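# Flip the gripper housing and return it to its tray

## Task

Turn the loose (unbolted) gripper housing over so it is upside down, then set it back in its tray with both halves of the housing joined and at most about a fingernail's width (roughly 1 cm or less) sticking out past the tray's open side. The tray is loose: at the end it must still rest on all four feet on the raised bench top, with no foot hanging more than half off an edge. The result must stay in place without the robot holding it, and the grippers must be released and moved away before finishing.

## Robot and tools

Robot: two arms, left_arm and right_arm, each ending in a parallel two-finger gripper. A gripper's fingers extend along its own +z axis and close and open along its own y axis. The reported end_effector_position is the point between the finger pads, about 1 cm short of the fingertips.

Frame: one scene frame shared by both arms. Origin sits on the table surface midway between the arms; +x points away from the robot over the table, +z points up, and left_arm is mounted on the +y side. The names left and right do not correspond to sides of any camera picture. Positions are in metres; orientations are unit quaternions written w first (qw, qx, qy, qz). Printed hand positions can be somewhat wrong, more so when an arm is stretched far out, and motions tend to finish a centimetre or more from the command, usually below it.

The 16-number row: every motion command is a single flat list of 16 numbers covering both arms, even if only one arm should move. Order: left_arm x, y, z, qw, qx, qy, qz, opening, then right_arm x, y, z, qw, qx, qy, qz, opening. x, y, z and the quaternion are an absolute target pose for that gripper in the scene frame, not an offset. Opening runs from -1 (closed) to +1 (fully open, 0.094 m). Any row whose position lies more than 0.6 m from that arm's last reported position, measured along any axis of the gripper as currently oriented, is refused and nothing is sent. To hold an orientation steady, repeat the same target quaternion in every row rather than copying the drifting reported one. An arm meant to stay put should receive its exact last pose (position and quaternion) from the last result before it stopped, plus its desired opening, at every call.

execute_actions, argument actions (a list with zero or one entry) and optional pictures (true/false; pictures come by default). Empty list: just report the current state. An entry {"rows": [...], "steps": n}: up to 15 rows, n from 1 to 15 (default 15) control steps of 1/30 s; one row per step, with the final row reused if rows run out. An entry {"steps": n} alone is a wait of up to 300 steps counted from the previous result, so your thinking time eats into it. Each step the controller caps the commanded pose to within 70 mm and 16 degrees of the measured pose and drives the joints there, favouring position over orientation. After an action the arm only continues to its last capped pose, so far targets need several actions; read the Hand target line to see where each gripper is now being driven.

move, argument target (one 16-number row as above) and optional speed (m/s, 0.002 to 0.5, default 0.25; rotation rate up to twice that in rad/s). Both grippers travel in straight lines that finish together, lasting 0.5 to 10 s; longer paths are cut off at 10 s before arriving. Rotation takes the shorter direction. The paths ignore obstacles and the other arm. Openings are applied at the start. The result adds a move: line with the ending (done, off_target, moving, held, fault) and which limits acted, plus each gripper's distance from its target. If only one arm is named, the other finished fine. held means a safety check stopped that arm's last step; limits=paced means the target was clipped; limits=held means some steps were blocked, after which the arm may lurch faster than the set speed. Faster moves strike harder, and aiming beyond a contact point presses harder.

wait, argument seconds (0 to 10): lets time pass without new commands.

zoom_image, arguments camera (cam_head_left, cam_head_right, cam_left_wrist, cam_right_wrist) and region [x0, y0, x1, y1] in image pixels, origin top-left, at most 504 by 504. Gives an enlarged crop of that camera's latest picture. All four cameras are 504x504.

finished_scene, argument scene (the current scene number): ends and grades the scene irreversibly. Only call it once the housing is flipped, seated, halves together, tray level on the bench, and both grippers have let go and withdrawn.

Reading results: each state line lists per arm the gripper position and quaternion. grip_measured is the actual finger opening on the command scale (last Joint positions value is metres); readings may be off by about 1 mm. To hold a part, command roughly 0.03 below grip_measured; a smaller gap grips more gently. Pad force tops out near 50 to 62 N, less on thin parts. A pose unreachable line, or HELD marks on steps, means the clearance check altered or blocked that arm's command. Joint torques include offsets and noise and are not reliable contact sensors. MOTOR HOT appears from 85 °C; at 100 °C an OVER-TEMPERATURE FAULT makes that arm drop whatever it holds, so avoid holding loads for long while thinking. Joint limits (rad): waist ±2.880, shoulder 0 to 3.142, elbow 0 to 3.019, wrist pitch -1.693 to 1.571, wrist yaw ±1.571, wrist roll ±2.094.

Timing: the simulation keeps running while you compose replies, so long thinking lets things move or heat up. Parts you hold may occasionally get a brief tug, and loose items may be nudged.

Avoid: letting anything leave the table (instant failure), dropping or slamming the housing, shoving the loose tray off its bench or tipping it, collisions or hard pressing between the two arms, and fast moves into contact.

Each tool is called after "Emit:" by a JSON object that holds its "name" and its "arguments".

## Session

Emit:
{"name": "execute_actions", "arguments": {"actions": []}}

Scene clock: 0.00 s of 5467.00 s.
left_arm: end_effector_position=(+0.9109, +0.5671, +0.1686) grip_measured=+1.000 end_effector_quat_wxyz=(+0.628, -0.307, +0.715, +0.035) | right_arm: end_effector_position=(+0.1318, +0.1288, +0.2506) grip_measured=+1.000 end_effector_quat_wxyz=(-0.064, +0.649, -0.756, -0.058)
Joint positions: left_arm=[ 0.305  2.366  2.028  0.121 -0.213 -0.396  0.094] | right_arm=[ 1.35   1.331  1.274 -1.345 -0.032 -0.159  0.094]
Joint velocities: left_arm=[ 0.005  0.005 -0.027 -0.007 -0.022  0.007  0.   ] | right_arm=[ 0.005 -0.005  0.002 -0.002  0.037 -0.022  0.   ]
Joint torques (N m, as the arm reports them, + toward a larger angle): no reading
Hand target (left_arm): +0.915, +0.568, +0.184; +0.639, -0.305, +0.705, +0.033
Hand target (right_arm): +0.134, +0.135, +0.259; +0.073, -0.648, +0.755, +0.063

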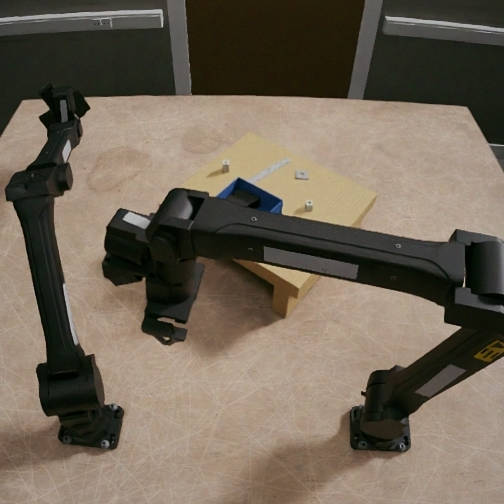

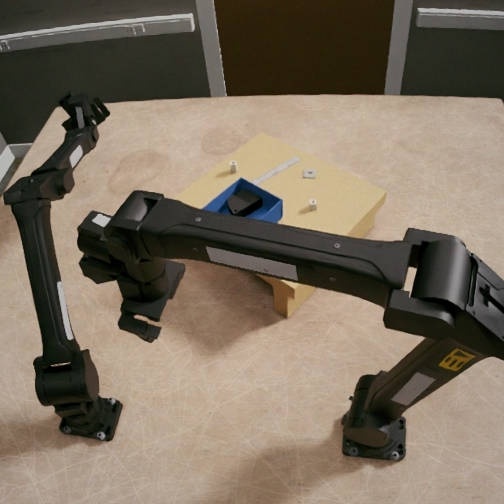

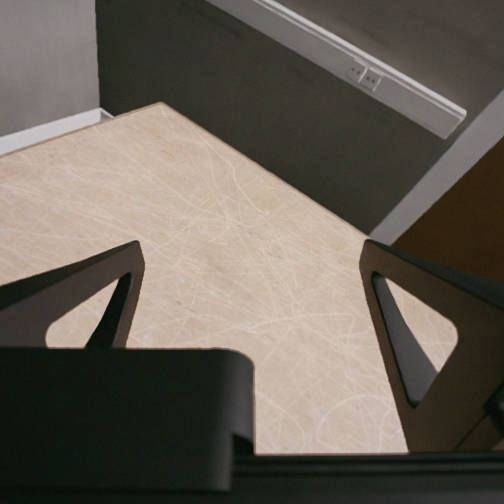

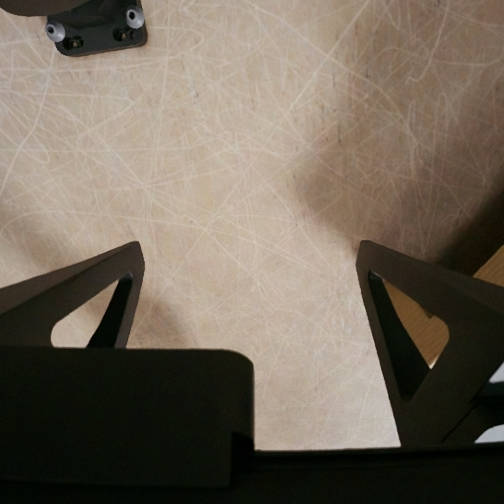

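Emit:
{"name": "move", "arguments": {"target": [0.35,0.45,0.3,0,0,1,0,1,0.25,-0.45,0.3,0,0,1,0,1], "speed": 0.3}}

Scene clock: 5.90 s of 5467.00 s.
left_arm: end_effector_position=(+0.3572, +0.4454, +0.2979) grip_measured=+1.000 end_effector_quat_wxyz=(+0.003, -0.005, +1.000, +0.004) | right_arm: end_effector_position=(+0.2426, -0.4509, +0.2806) grip_measured=+1.000 end_effector_quat_wxyz=(-0.008, +0.006, +1.000, -0.003)
Joint positions: left_arm=[ 0.441  1.312  1.39  -1.64  -0.006  0.371  0.094] | right_arm=[-0.544  1.117  1.185 -1.648  0.014 -0.626  0.094]
Joint velocities: left_arm=[-0.005 -0.015 -0.002 -0.007 -0.007 -0.081  0.   ] | right_arm=[-0.015 -0.005  0.017  0.007 -0.007 -0.007  0.   ]
Joint torques (N m, as the arm reports them, + toward a larger angle): left_arm=[ 1.97 -9.88  9.15  0.18 -0.13  0.09] | right_arm=[ 0.34 -5.78 11.33  0.73  0.06 -0.16]
Hand target (left_arm): +0.353, +0.448, +0.298; -0.002, -0.003, +1.000, +0.004
Hand target (right_arm): +0.252, -0.458, +0.299; +0.013, +0.001, +1.000, -0.019
Off the commanded pose (left_arm): 0.009 m, 1 deg.
Off the commanded pose (right_arm): 0.021 m, 1 deg.
move: off_target (right_arm)

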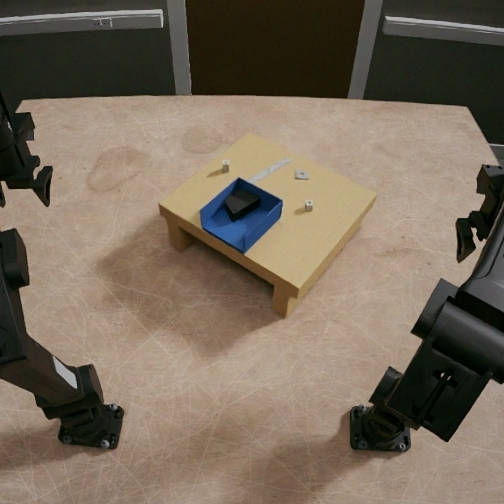

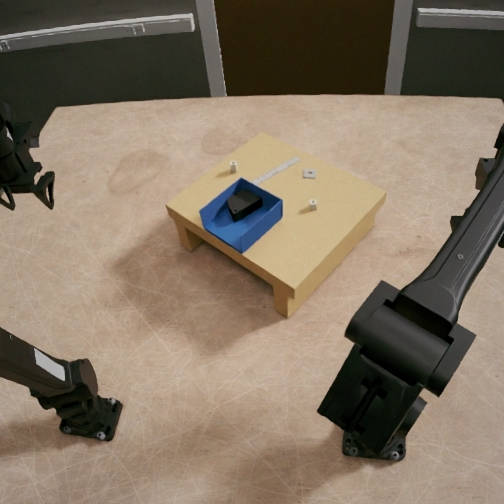

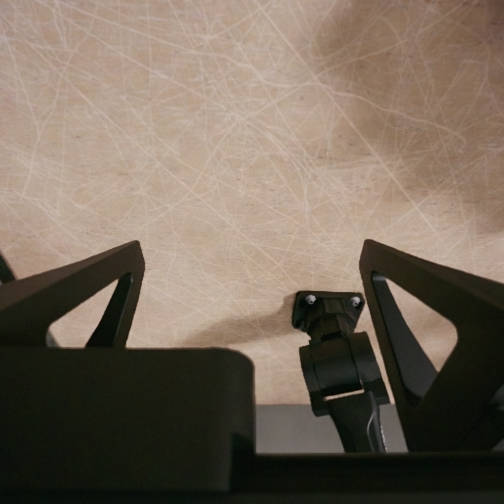

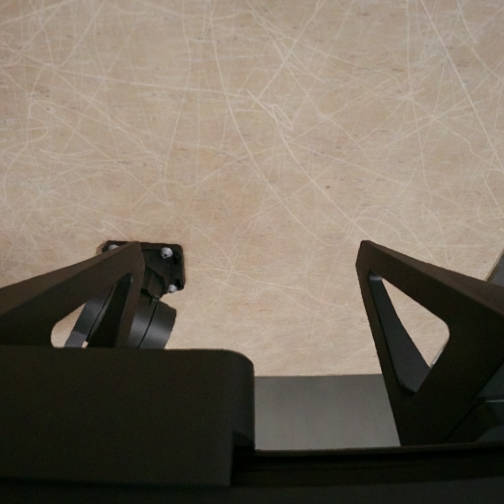

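Emit:
{"name": "zoom_image", "arguments": {"camera": "cam_head_left", "region": [170, 150, 320, 280]}}

Emit:
{"name": "zoom_image", "arguments": {"camera": "cam_head_right", "region": [170, 150, 320, 280]}}

Region (170, 150, 320, 280) of cam_head_left's 504x504 image, scaled by 3.360, with more detail than that image has; it fills the top 437 rows of this view, and the rest is white.

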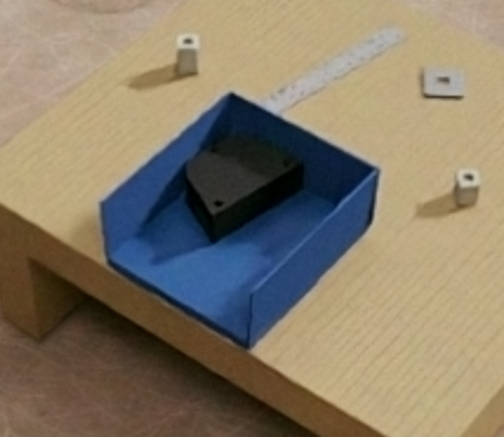

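Region (170, 150, 320, 280) of cam_head_right's 504x504 image, scaled by 3.360, with more detail than that image has; it fills the top 437 rows of this view, and the rest is white.

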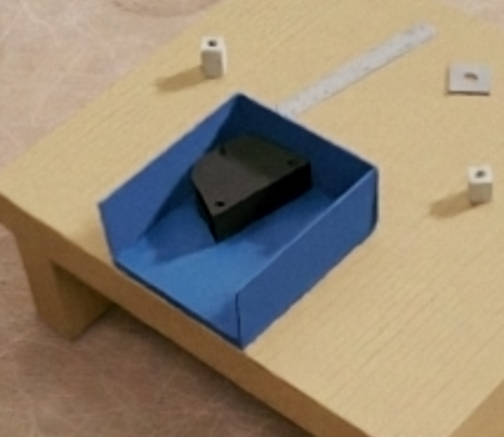

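Emit:
{"name": "move", "arguments": {"target": [0.35,0.45,0.3,0,0,1,0,1,0.5,0.0,0.35,0.17,0,0.985,0,1], "speed": 0.3}}

Scene clock: 16.70 s of 5467.00 s.
left_arm: end_effector_position=(+0.3545, +0.4491, +0.2979) grip_measured=+1.000 end_effector_quat_wxyz=(+0.001, -0.001, +1.000, +0.002) | right_arm: end_effector_position=(+0.4897, +0.0032, +0.3335) grip_measured=+1.000 end_effector_quat_wxyz=(+0.150, -0.009, +0.989, +0.006)
Joint positions: left_arm=[ 0.454  1.312  1.39  -1.644 -0.003  0.392  0.094] | right_arm=[ 0.658  1.64   1.812 -1.479  0.148  0.528  0.094]
Joint velocities: left_arm=[-0.005  0.005  0.012  0.007 -0.007 -0.037  0.   ] | right_arm=[-0.015 -0.005 -0.002 -0.017 -0.066  0.037  0.   ]
Joint torques (N m, as the arm reports them, + toward a larger angle): left_arm=[  2.02 -10.77   9.19   0.16   0.08   0.07] | right_arm=[ -0.28 -14.63  11.88   0.65   0.3    0.03]
Hand target (left_arm): +0.350, +0.450, +0.300; -0.000, -0.000, +1.000, +0.000
Hand target (right_arm): +0.498, +0.004, +0.352; +0.166, +0.001, +0.986, +0.014
Off the commanded pose (left_arm): 0.005 m, 0 deg.
Off the commanded pose (right_arm): 0.020 m, 3 deg.
After step 90, 5.53 s passed at rest.
move: off_target (right_arm)

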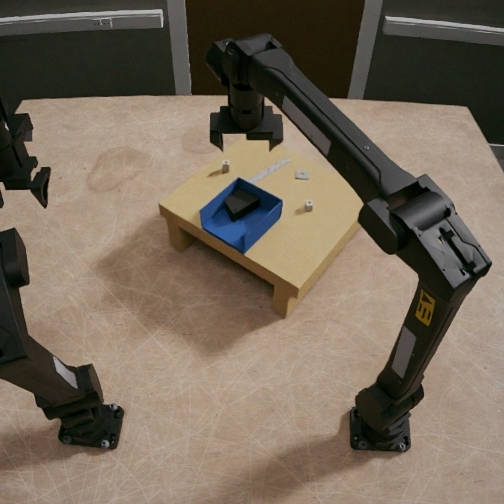

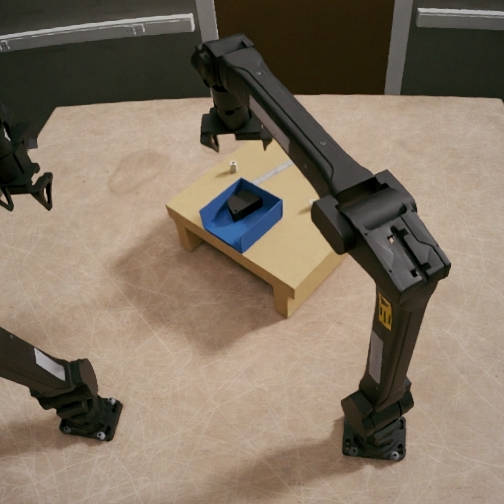

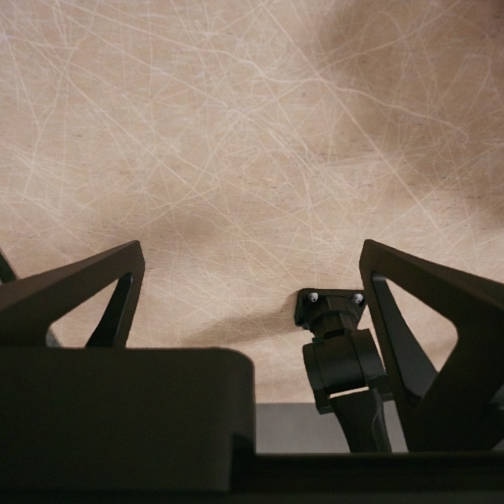

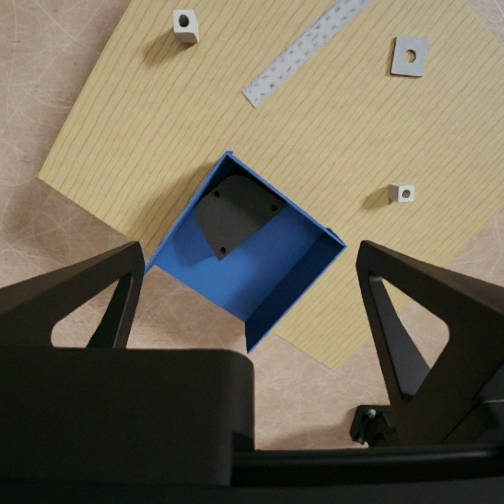

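Emit:
{"name": "move", "arguments": {"target": [0.35,0.45,0.3,0,0,1,0,1,0.44,0.0,0.28,0.3,0,0.954,0,1]}}

Scene clock: 27.33 s of 5467.00 s.
left_arm: end_effector_position=(+0.3545, +0.4490, +0.2979) grip_measured=+1.000 end_effector_quat_wxyz=(+0.001, -0.001, +1.000, +0.002) | right_arm: end_effector_position=(+0.4401, -0.0002, +0.2785) grip_measured=+1.000 end_effector_quat_wxyz=(+0.292, -0.006, +0.956, -0.006)
Joint positions: left_arm=[ 0.454  1.312  1.39  -1.644 -0.003  0.392  0.094] | right_arm=[ 0.776  1.388  1.314 -1.02   0.367  0.58   0.094]
Joint velocities: left_arm=[-0.015 -0.015  0.002  0.007 -0.022 -0.007  0.   ] | right_arm=[-0.005 -0.015 -0.017  0.007 -0.022  0.051  0.   ]
Joint torques (N m, as the arm reports them, + toward a larger angle): left_arm=[  1.99 -10.79   9.18   0.13   0.08   0.06] | right_arm=[  0.56 -12.04   7.97   1.8    0.39   0.02]
Hand target (left_arm): +0.350, +0.450, +0.300; -0.000, +0.000, +1.000, +0.000
Hand target (right_arm): +0.441, +0.001, +0.281; +0.299, -0.000, +0.954, -0.001
Off the commanded pose (left_arm): 0.005 m, 0 deg.
Off the commanded pose (right_arm): 0.001 m, 1 deg.
After step 90, 6.53 s passed at rest.
move: done

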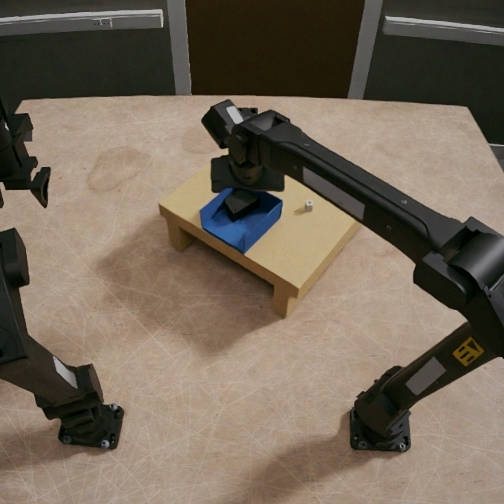

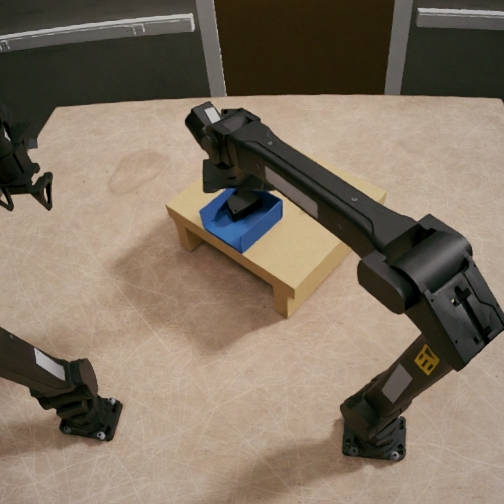

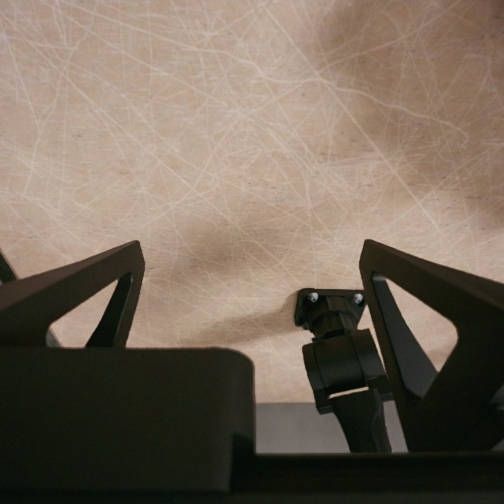

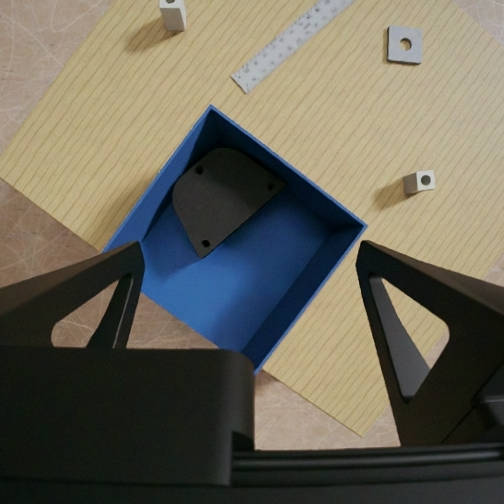

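Emit:
{"name": "move", "arguments": {"target": [0.35,0.45,0.3,0,0,1,0,1,0.44,0.06,0.28,0.3,0,0.954,0,1]}}

Scene clock: 31.67 s of 5467.00 s.
left_arm: end_effector_position=(+0.3546, +0.4489, +0.2979) grip_measured=+1.000 end_effector_quat_wxyz=(+0.002, -0.001, +1.000, +0.002) | right_arm: end_effector_position=(+0.4286, +0.0539, +0.2587) grip_measured=+1.000 end_effector_quat_wxyz=(+0.286, -0.012, +0.958, -0.011)
Joint positions: left_arm=[ 0.454  1.312  1.39  -1.644 -0.003  0.392  0.094] | right_arm=[ 0.881  1.479  1.364 -1.033  0.409  0.674  0.094]
Joint velocities: left_arm=[ 0.005  0.005  0.012 -0.002  0.007 -0.022  0.   ] | right_arm=[-0.024 -0.015 -0.002 -0.002 -0.051  0.007  0.   ]
Joint torques (N m, as the arm reports them, + toward a larger angle): left_arm=[  1.97 -10.57   9.19   0.12   0.08   0.07] | right_arm=[ -0.21 -12.42  12.17   0.83   0.45   0.08]
Hand target (left_arm): +0.350, +0.450, +0.300; +0.000, -0.000, +1.000, -0.000
Hand target (right_arm): +0.439, +0.060, +0.280; +0.299, +0.000, +0.954, +0.001
Off the commanded pose (left_arm): 0.005 m, 0 deg.
Off the commanded pose (right_arm): 0.025 m, 3 deg.
After step 90, 0.40 s passed at rest.
move: off_target (right_arm)

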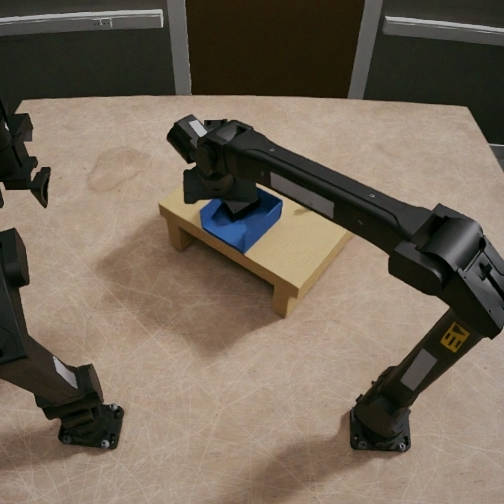

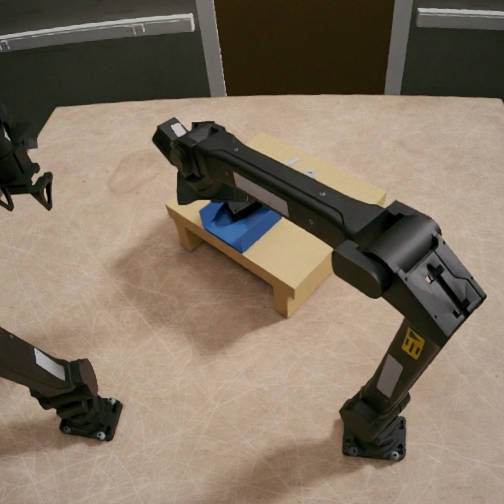

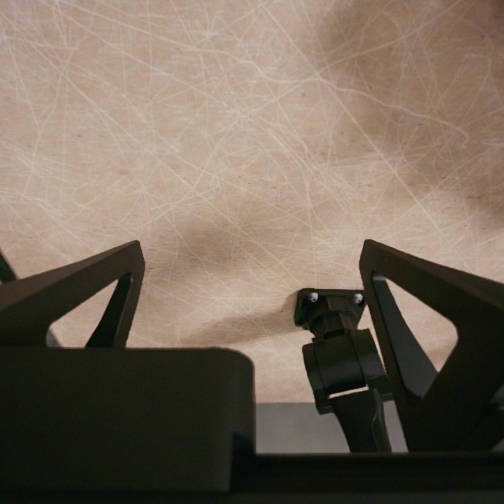

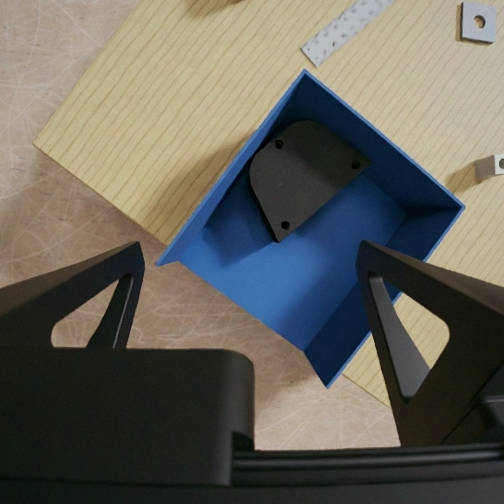

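Emit:
{"name": "move", "arguments": {"target": [0.3,0.4,0.25,0,0,1,0,1,0.496,0.025,0.27,0,-0.442,0.897,0,1], "speed": 0.2}}

Scene clock: 60.20 s of 5467.00 s.
left_arm: end_effector_position=(+0.2981, +0.4015, +0.2474) grip_measured=+1.000 end_effector_quat_wxyz=(-0.011, +0.001, +1.000, -0.003) | right_arm: end_effector_position=(+0.4847, +0.0195, +0.2597) grip_measured=+1.000 end_effector_quat_wxyz=(-0.007, -0.438, +0.899, -0.003)
Joint positions: left_arm=[ 0.382  1.143  1.117 -1.567 -0.001  0.323  0.094] | right_arm=[ 0.644  1.824  1.891 -1.651  0.004 -0.356  0.094]
Joint velocities: left_arm=[-0.015 -0.005  0.007  0.002 -0.022 -0.037  0.   ] | right_arm=[-0.005 -0.005  0.012 -0.012 -0.022 -0.022  0.   ]
Joint torques (N m, as the arm reports them, + toward a larger angle): left_arm=[ 0.48 -8.04  9.15  0.98  0.06 -0.16] | right_arm=[ -0.44 -15.84  11.45   0.15  -0.17  -0.15]
Hand target (left_arm): +0.301, +0.399, +0.250; +0.000, +0.000, +1.000, -0.001
Hand target (right_arm): +0.496, +0.023, +0.268; +0.004, -0.441, +0.897, +0.000
Off the commanded pose (left_arm): 0.004 m, 1 deg.
Off the commanded pose (right_arm): 0.016 m, 1 deg.
After step 90, 22.40 s passed at rest.
move: off_target (right_arm)

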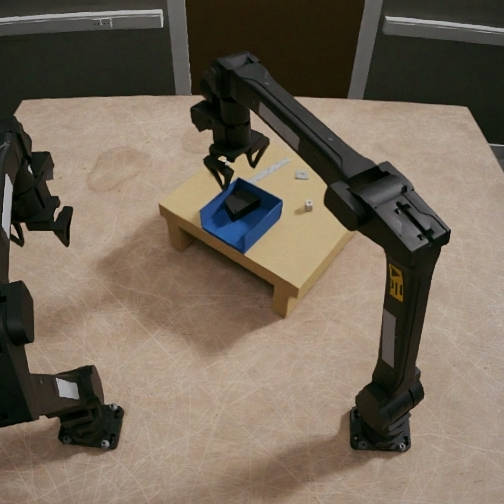

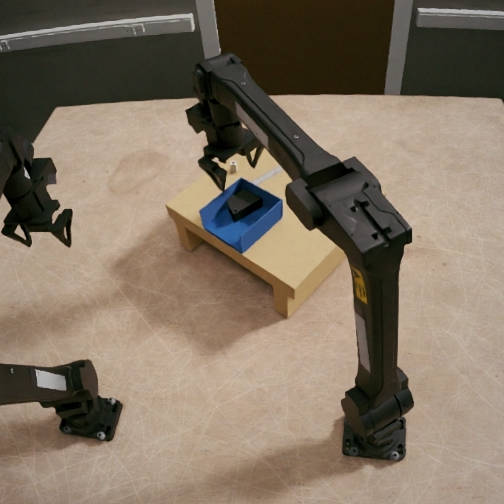

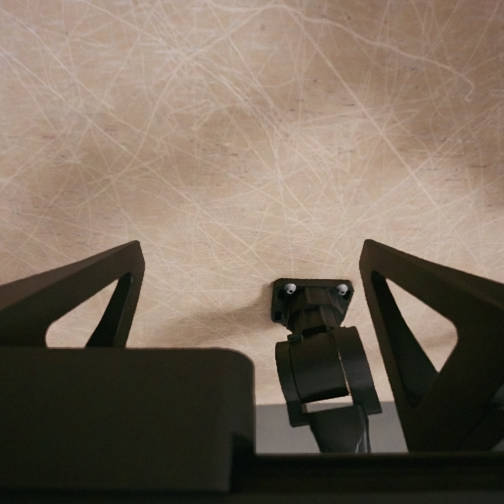

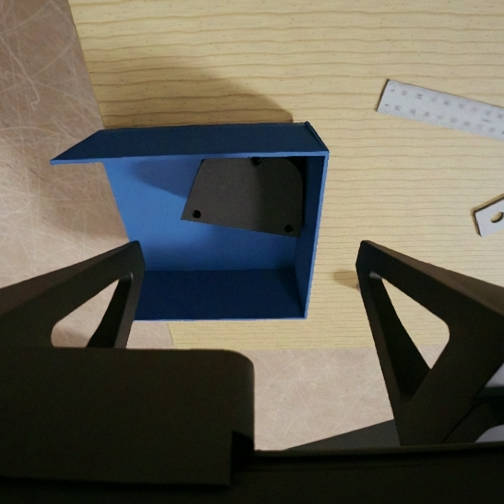

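Emit:
{"name": "move", "arguments": {"target": [0.3,0.4,0.25,0,0,1,0,1,0.505,0.022,0.24,0,-0.442,0.897,0,1], "speed": 0.08}}

Scene clock: 63.70 s of 5467.00 s.
left_arm: end_effector_position=(+0.2980, +0.4015, +0.2475) grip_measured=+1.000 end_effector_quat_wxyz=(-0.011, +0.001, +1.000, -0.003) | right_arm: end_effector_position=(+0.4977, +0.0214, +0.2469) grip_measured=+1.000 end_effector_quat_wxyz=(+0.000, -0.441, +0.898, -0.002)
Joint positions: left_arm=[ 0.382  1.143  1.117 -1.567 -0.001  0.322  0.094] | right_arm=[ 0.635  1.848  1.892 -1.615  0.004 -0.371  0.094]
Joint velocities: left_arm=[-0.005 -0.005 -0.012 -0.002 -0.051  0.007  0.   ] | right_arm=[-0.015  0.005 -0.017 -0.007  0.007  0.007  0.   ]
Joint torques (N m, as the arm reports them, + toward a larger angle): left_arm=[ 0.7  -8.02  9.08  1.01  0.03 -0.13] | right_arm=[ -0.46 -16.35   8.49   0.92  -0.15  -0.17]
Hand target (left_arm): +0.300, +0.400, +0.250; +0.000, +0.000, +1.000, -0.000
Hand target (right_arm): +0.505, +0.022, +0.240; +0.000, -0.442, +0.897, -0.000
Off the commanded pose (left_arm): 0.004 m, 1 deg.
Off the commanded pose (right_arm): 0.010 m, 0 deg.
move: done

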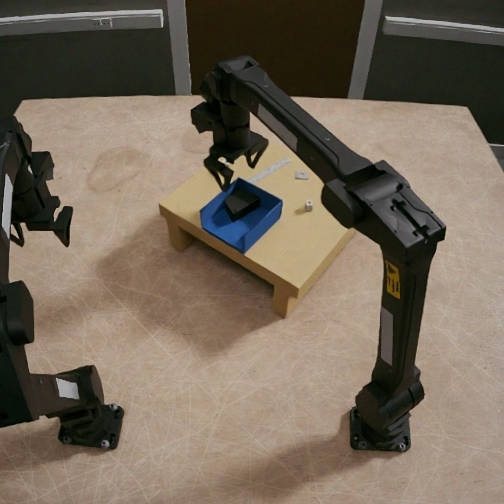

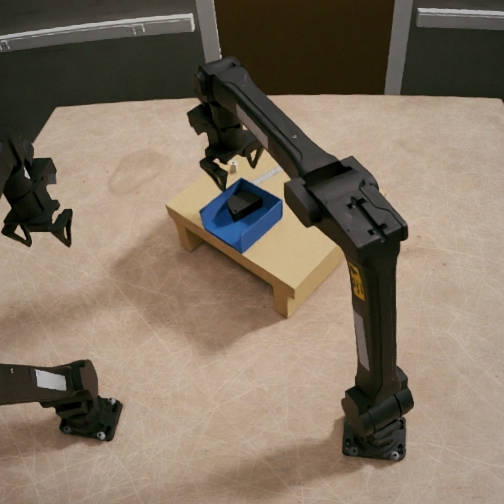

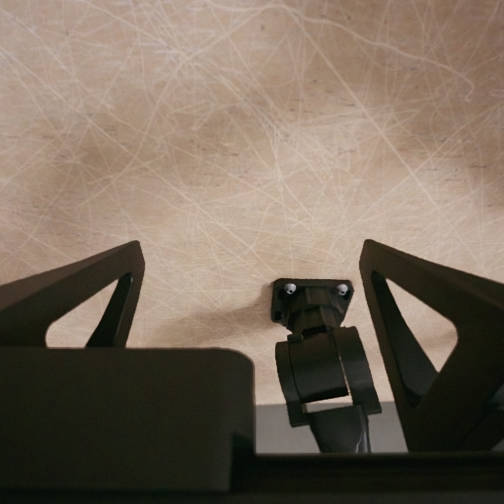

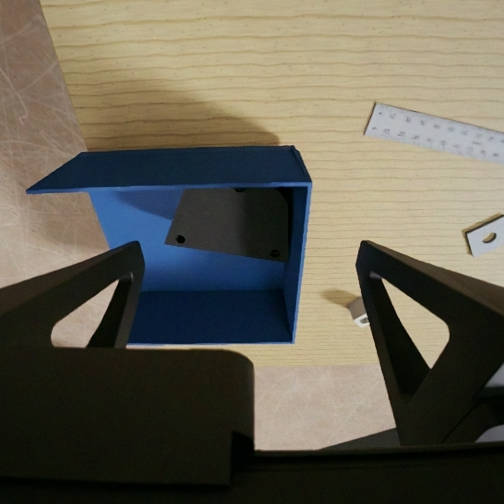

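Emit:
{"name": "zoom_image", "arguments": {"camera": "cam_right_wrist", "region": [340, 80, 504, 200]}}

Emit:
{"name": "zoom_image", "arguments": {"camera": "cam_head_left", "region": [180, 130, 310, 260]}}

Region (340, 80, 504, 200) of cam_right_wrist's 504x504 image, scaled by 3.073, with more detail than that image has; it fills the top 369 rows of this view, and the rest is white.

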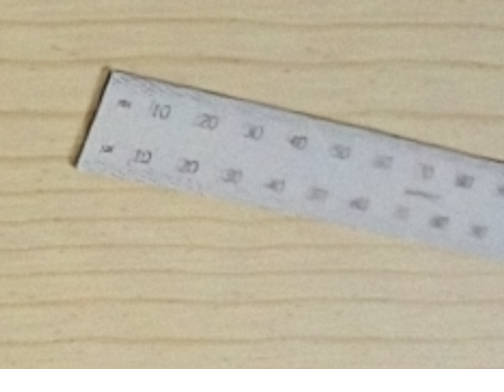

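Region (180, 130, 310, 260) of cam_head_left's 504x504 image, scaled by 3.877, with more detail than that image has.

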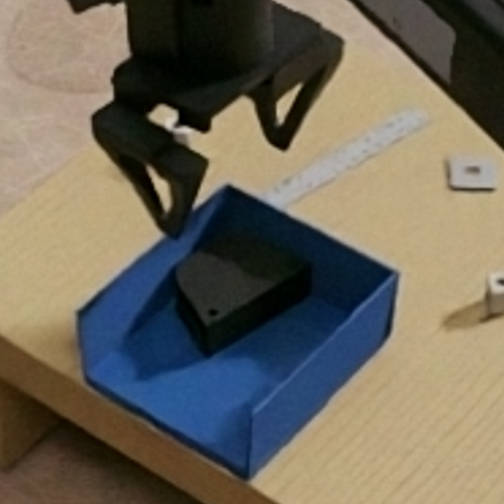

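Emit:
{"name": "zoom_image", "arguments": {"camera": "cam_head_right", "region": [0, 160, 100, 260]}}

Emit:
{"name": "zoom_image", "arguments": {"camera": "cam_head_right", "region": [185, 130, 275, 220]}}

Region (0, 160, 100, 260) of cam_head_right's 504x504 image, scaled by 5.040, with more detail than that image has.

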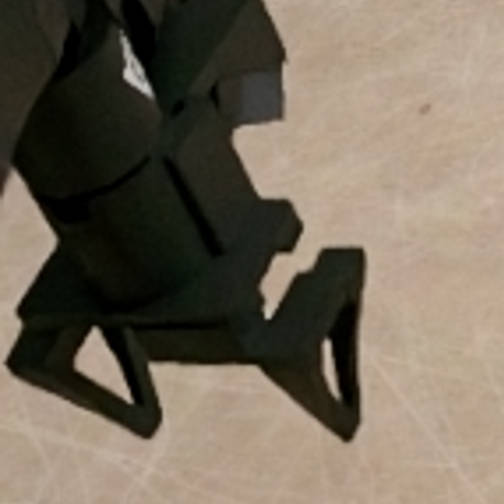

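Region (185, 130, 275, 220) of cam_head_right's 504x504 image, scaled by 5.600, with more detail than that image has.

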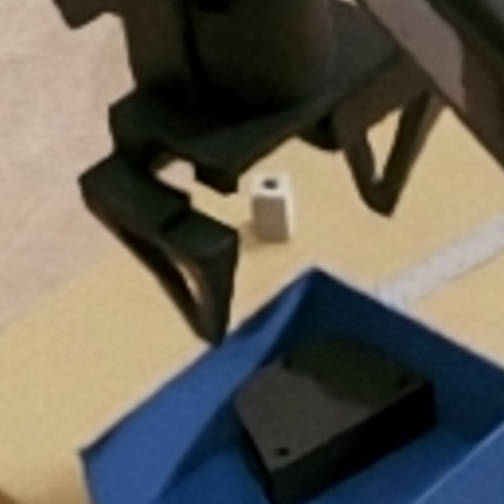

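Emit:
{"name": "move", "arguments": {"target": [0.3,0.4,0.25,0,0,1,0,1,0.430,0.028,0.235,0.165,0.316,0.933,-0.056,0.17], "speed": 0.3}}

Emit:
{"name": "move", "arguments": {"target": [0.3,0.4,0.25,0,0,1,0,1,0.430,0.028,0.20,0.165,0.316,0.933,-0.056,0.17], "speed": 0.05}}

Scene clock: 88.03 s of 5467.00 s.
left_arm: end_effector_position=(+0.2980, +0.4015, +0.2475) grip_measured=+1.000 end_effector_quat_wxyz=(-0.011, +0.001, +1.000, -0.003) | right_arm: end_effector_position=(+0.4344, +0.0302, +0.2321) grip_measured=+0.171 end_effector_quat_wxyz=(+0.161, +0.313, +0.934, -0.055)
Joint positions: left_arm=[ 0.382  1.143  1.117 -1.567 -0.001  0.322  0.094] | right_arm=[ 0.818  1.664  1.577 -1.416  0.335  1.36   0.055]
Joint velocities: left_arm=[ 0.005 -0.005  0.007 -0.007 -0.022  0.066  0.   ] | right_arm=[-0.015  0.015  0.002 -0.012  0.022  0.037 -0.   ]
Joint torques (N m, as the arm reports them, + toward a larger angle): left_arm=[ 0.73 -8.02  9.13  0.99  0.03 -0.13] | right_arm=[  0.84 -16.01   7.41   0.27   0.45   0.06]
Hand target (left_arm): +0.300, +0.400, +0.250; -0.000, +0.000, +1.000, -0.000
Hand target (right_arm): +0.430, +0.029, +0.235; +0.162, +0.316, +0.933, -0.057
Off the commanded pose (left_arm): 0.004 m, 1 deg.
Off the commanded pose (right_arm): 0.006 m, 1 deg.
After step 90, 18.03 s passed at rest.
move: done

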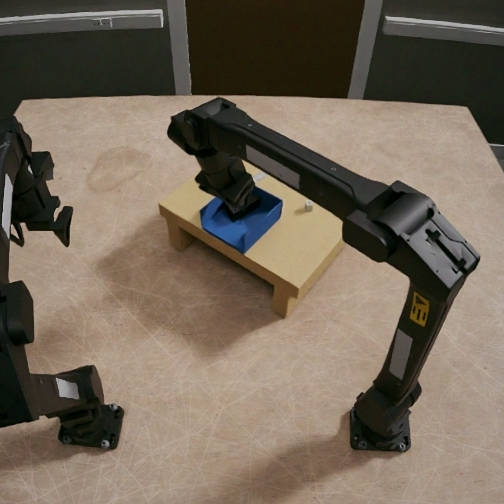

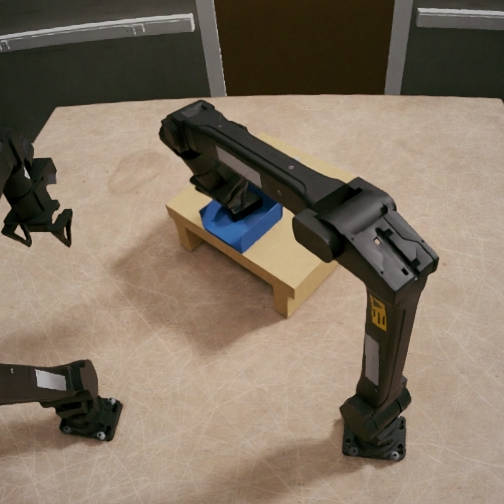

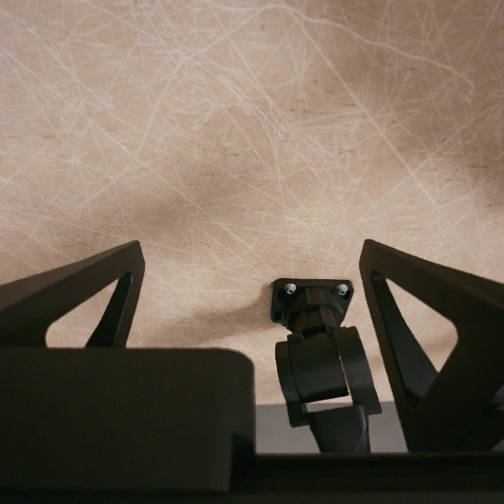

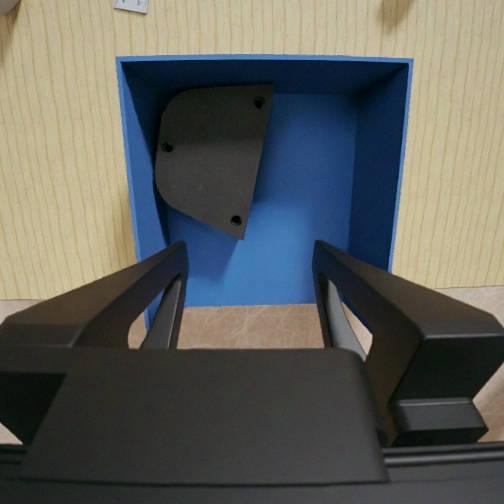

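Scene clock: 89.00 s of 5467.00 s.
left_arm: end_effector_position=(+0.2980, +0.4015, +0.2475) grip_measured=+1.000 end_effector_quat_wxyz=(-0.011, +0.001, +1.000, -0.003) | right_arm: end_effector_position=(+0.4307, +0.0260, +0.2012) grip_measured=+0.171 end_effector_quat_wxyz=(+0.161, +0.313, +0.934, -0.059)
Joint positions: left_arm=[ 0.382  1.143  1.117 -1.567 -0.001  0.322  0.094] | right_arm=[ 0.818  1.664  1.494 -1.341  0.34   1.362  0.055]
Joint velocities: left_arm=[ 0.005 -0.015 -0.002  0.002 -0.081 -0.007  0.   ] | right_arm=[-0.005 -0.005 -0.022 -0.012  0.007  0.007 -0.001]
Joint torques (N m, as the arm reports them, + toward a larger angle): left_arm=[ 0.8  -8.11  9.12  1.02  0.05 -0.12] | right_arm=[  0.79 -15.15   7.27   1.01   0.46   0.04]
Hand target (left_arm): +0.300, +0.400, +0.250; -0.000, +0.000, +1.000, -0.000
Hand target (right_arm): +0.430, +0.028, +0.200; +0.165, +0.316, +0.933, -0.056
Off the commanded pose (left_arm): 0.004 m, 1 deg.
Off the commanded pose (right_arm): 0.002 m, 1 deg.
move: done

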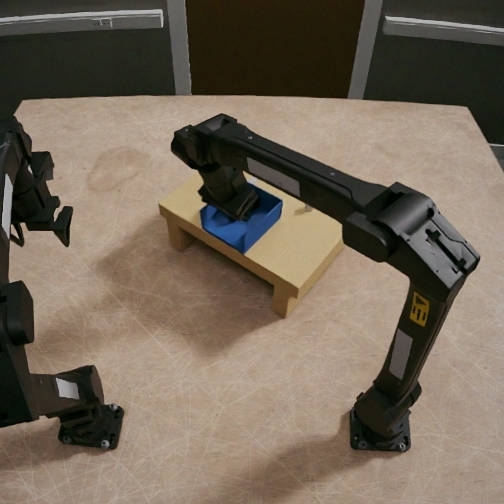

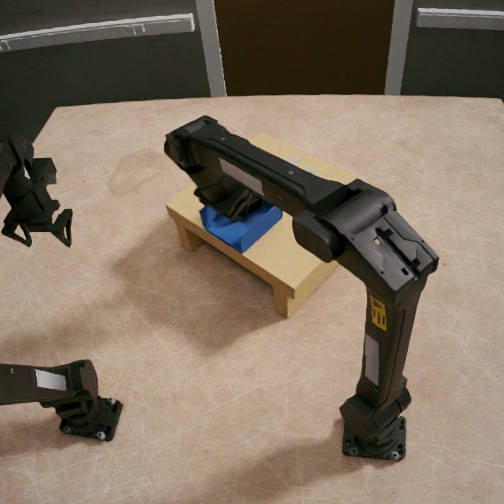

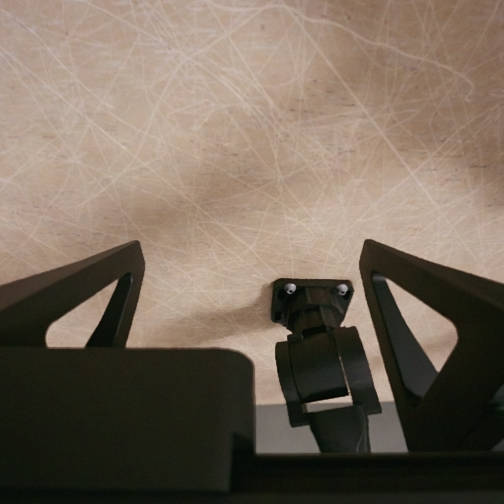

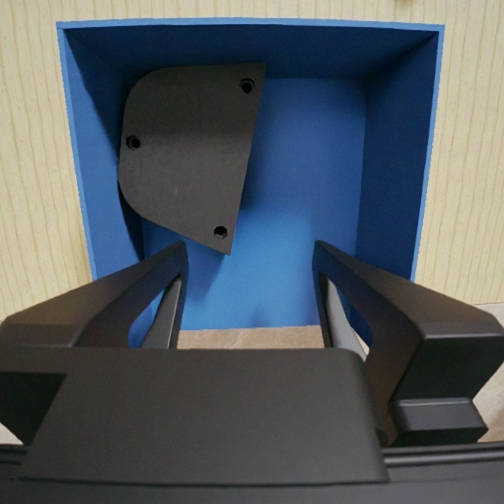

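Emit:
{"name": "move", "arguments": {"target": [0.3,0.4,0.25,0,0,1,0,1,0.423,0.033,0.195,0.165,0.316,0.933,-0.056,0.17], "speed": 0.03}}

Emit:
{"name": "move", "arguments": {"target": [0.3,0.4,0.25,0,0,1,0,1,0.425,0.034,0.172,0.165,0.316,0.933,-0.056,0.17], "speed": 0.03}}

Scene clock: 92.73 s of 5467.00 s.
left_arm: end_effector_position=(+0.2980, +0.4015, +0.2475) grip_measured=+1.000 end_effector_quat_wxyz=(-0.011, +0.001, +1.000, -0.003) | right_arm: end_effector_position=(+0.4240, +0.0307, +0.1954) grip_measured=+0.171 end_effector_quat_wxyz=(+0.160, +0.313, +0.934, -0.060)
Joint positions: left_arm=[ 0.382  1.143  1.117 -1.567 -0.001  0.322  0.094] | right_arm=[ 0.834  1.664  1.479 -1.333  0.34   1.379  0.055]
Joint velocities: left_arm=[-0.005 -0.005  0.002  0.002 -0.022 -0.007  0.   ] | right_arm=[ 0.005 -0.005 -0.007 -0.007 -0.037 -0.037 -0.002]
Joint torques (N m, as the arm reports them, + toward a larger angle): left_arm=[ 0.78 -8.18  9.09  1.01  0.02 -0.12] | right_arm=[  0.72 -15.29   7.18   0.96   0.47   0.04]
Hand target (left_arm): +0.300, +0.400, +0.250; -0.000, +0.000, +1.000, -0.000
Hand target (right_arm): +0.423, +0.033, +0.195; +0.164, +0.316, +0.933, -0.056
Off the commanded pose (left_arm): 0.004 m, 1 deg.
Off the commanded pose (right_arm): 0.003 m, 1 deg.
move: done

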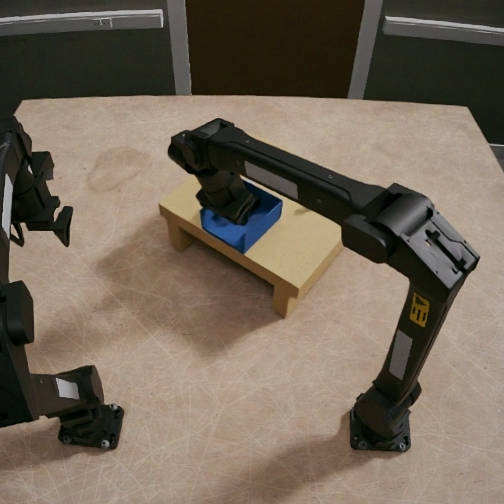

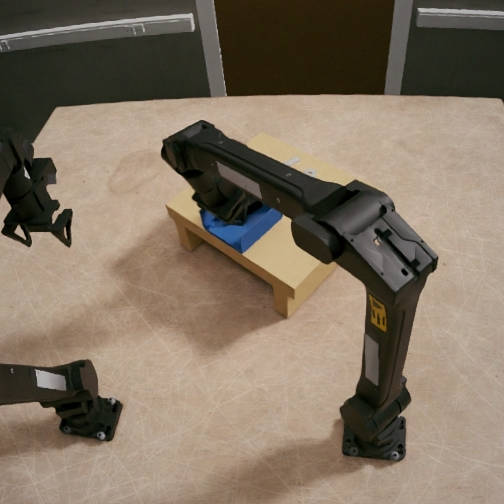

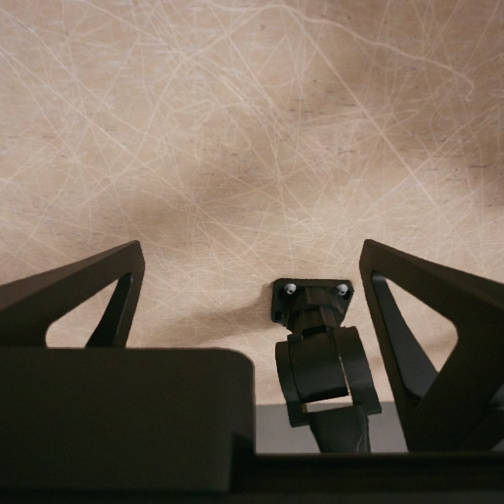

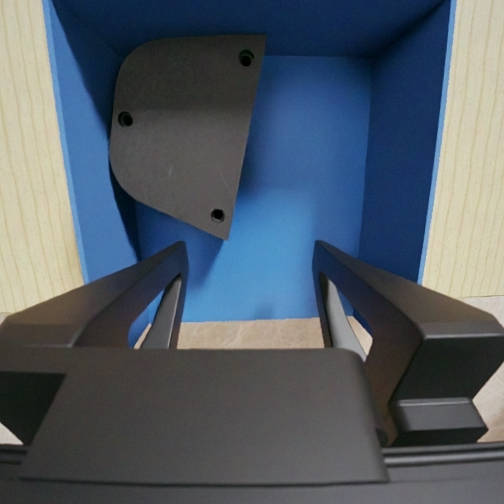

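Scene clock: 93.73 s of 5467.00 s.
left_arm: end_effector_position=(+0.2980, +0.4015, +0.2475) grip_measured=+1.000 end_effector_quat_wxyz=(-0.011, +0.001, +1.000, -0.003) | right_arm: end_effector_position=(+0.4252, +0.0316, +0.1816) grip_measured=+0.171 end_effector_quat_wxyz=(+0.165, +0.315, +0.933, -0.052)
Joint positions: left_arm=[ 0.382  1.143  1.117 -1.567 -0.001  0.322  0.094] | right_arm=[ 0.834  1.664  1.441 -1.276  0.341  1.379  0.055]
Joint velocities: left_arm=[-0.015 -0.015  0.007  0.007  0.007 -0.007  0.   ] | right_arm=[-0.005 -0.005 -0.012  0.007  0.037  0.051 -0.001]
Joint torques (N m, as the arm reports them, + toward a larger angle): left_arm=[ 0.74 -7.99  9.1   1.03  0.03 -0.13] | right_arm=[  0.75 -13.69   7.11   0.94   0.44   0.04]
Hand target (left_arm): +0.300, +0.400, +0.250; -0.000, +0.000, +1.000, -0.000
Hand target (right_arm): +0.425, +0.034, +0.172; +0.165, +0.316, +0.933, -0.056
Off the commanded pose (left_arm): 0.004 m, 1 deg.
Off the commanded pose (right_arm): 0.010 m, 1 deg.
move: done

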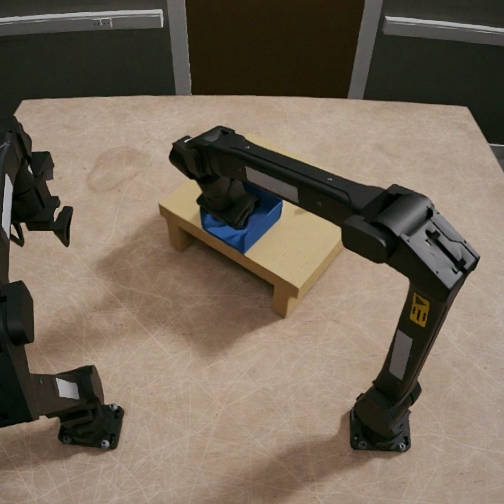

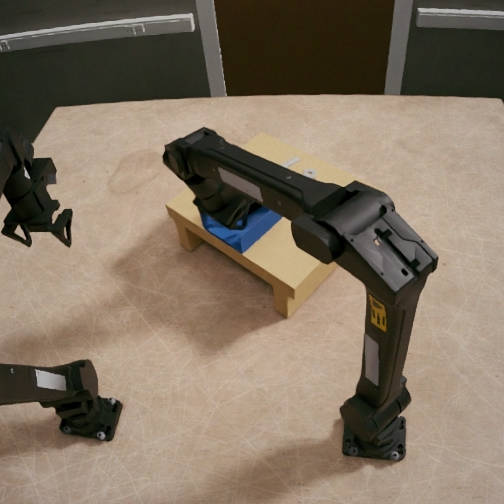

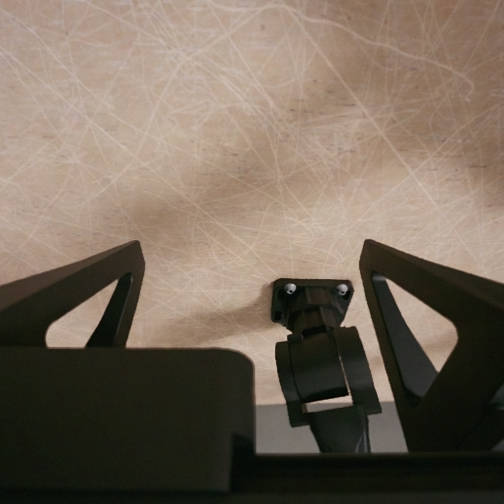

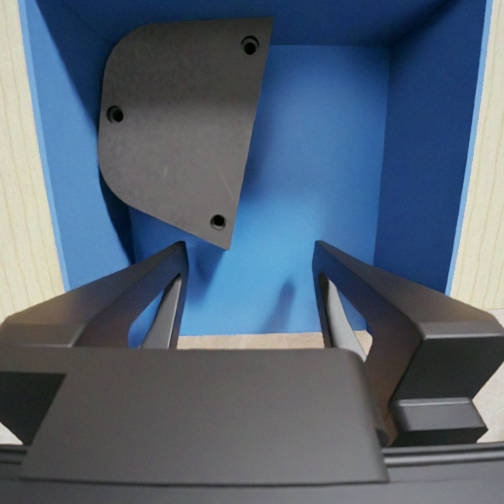

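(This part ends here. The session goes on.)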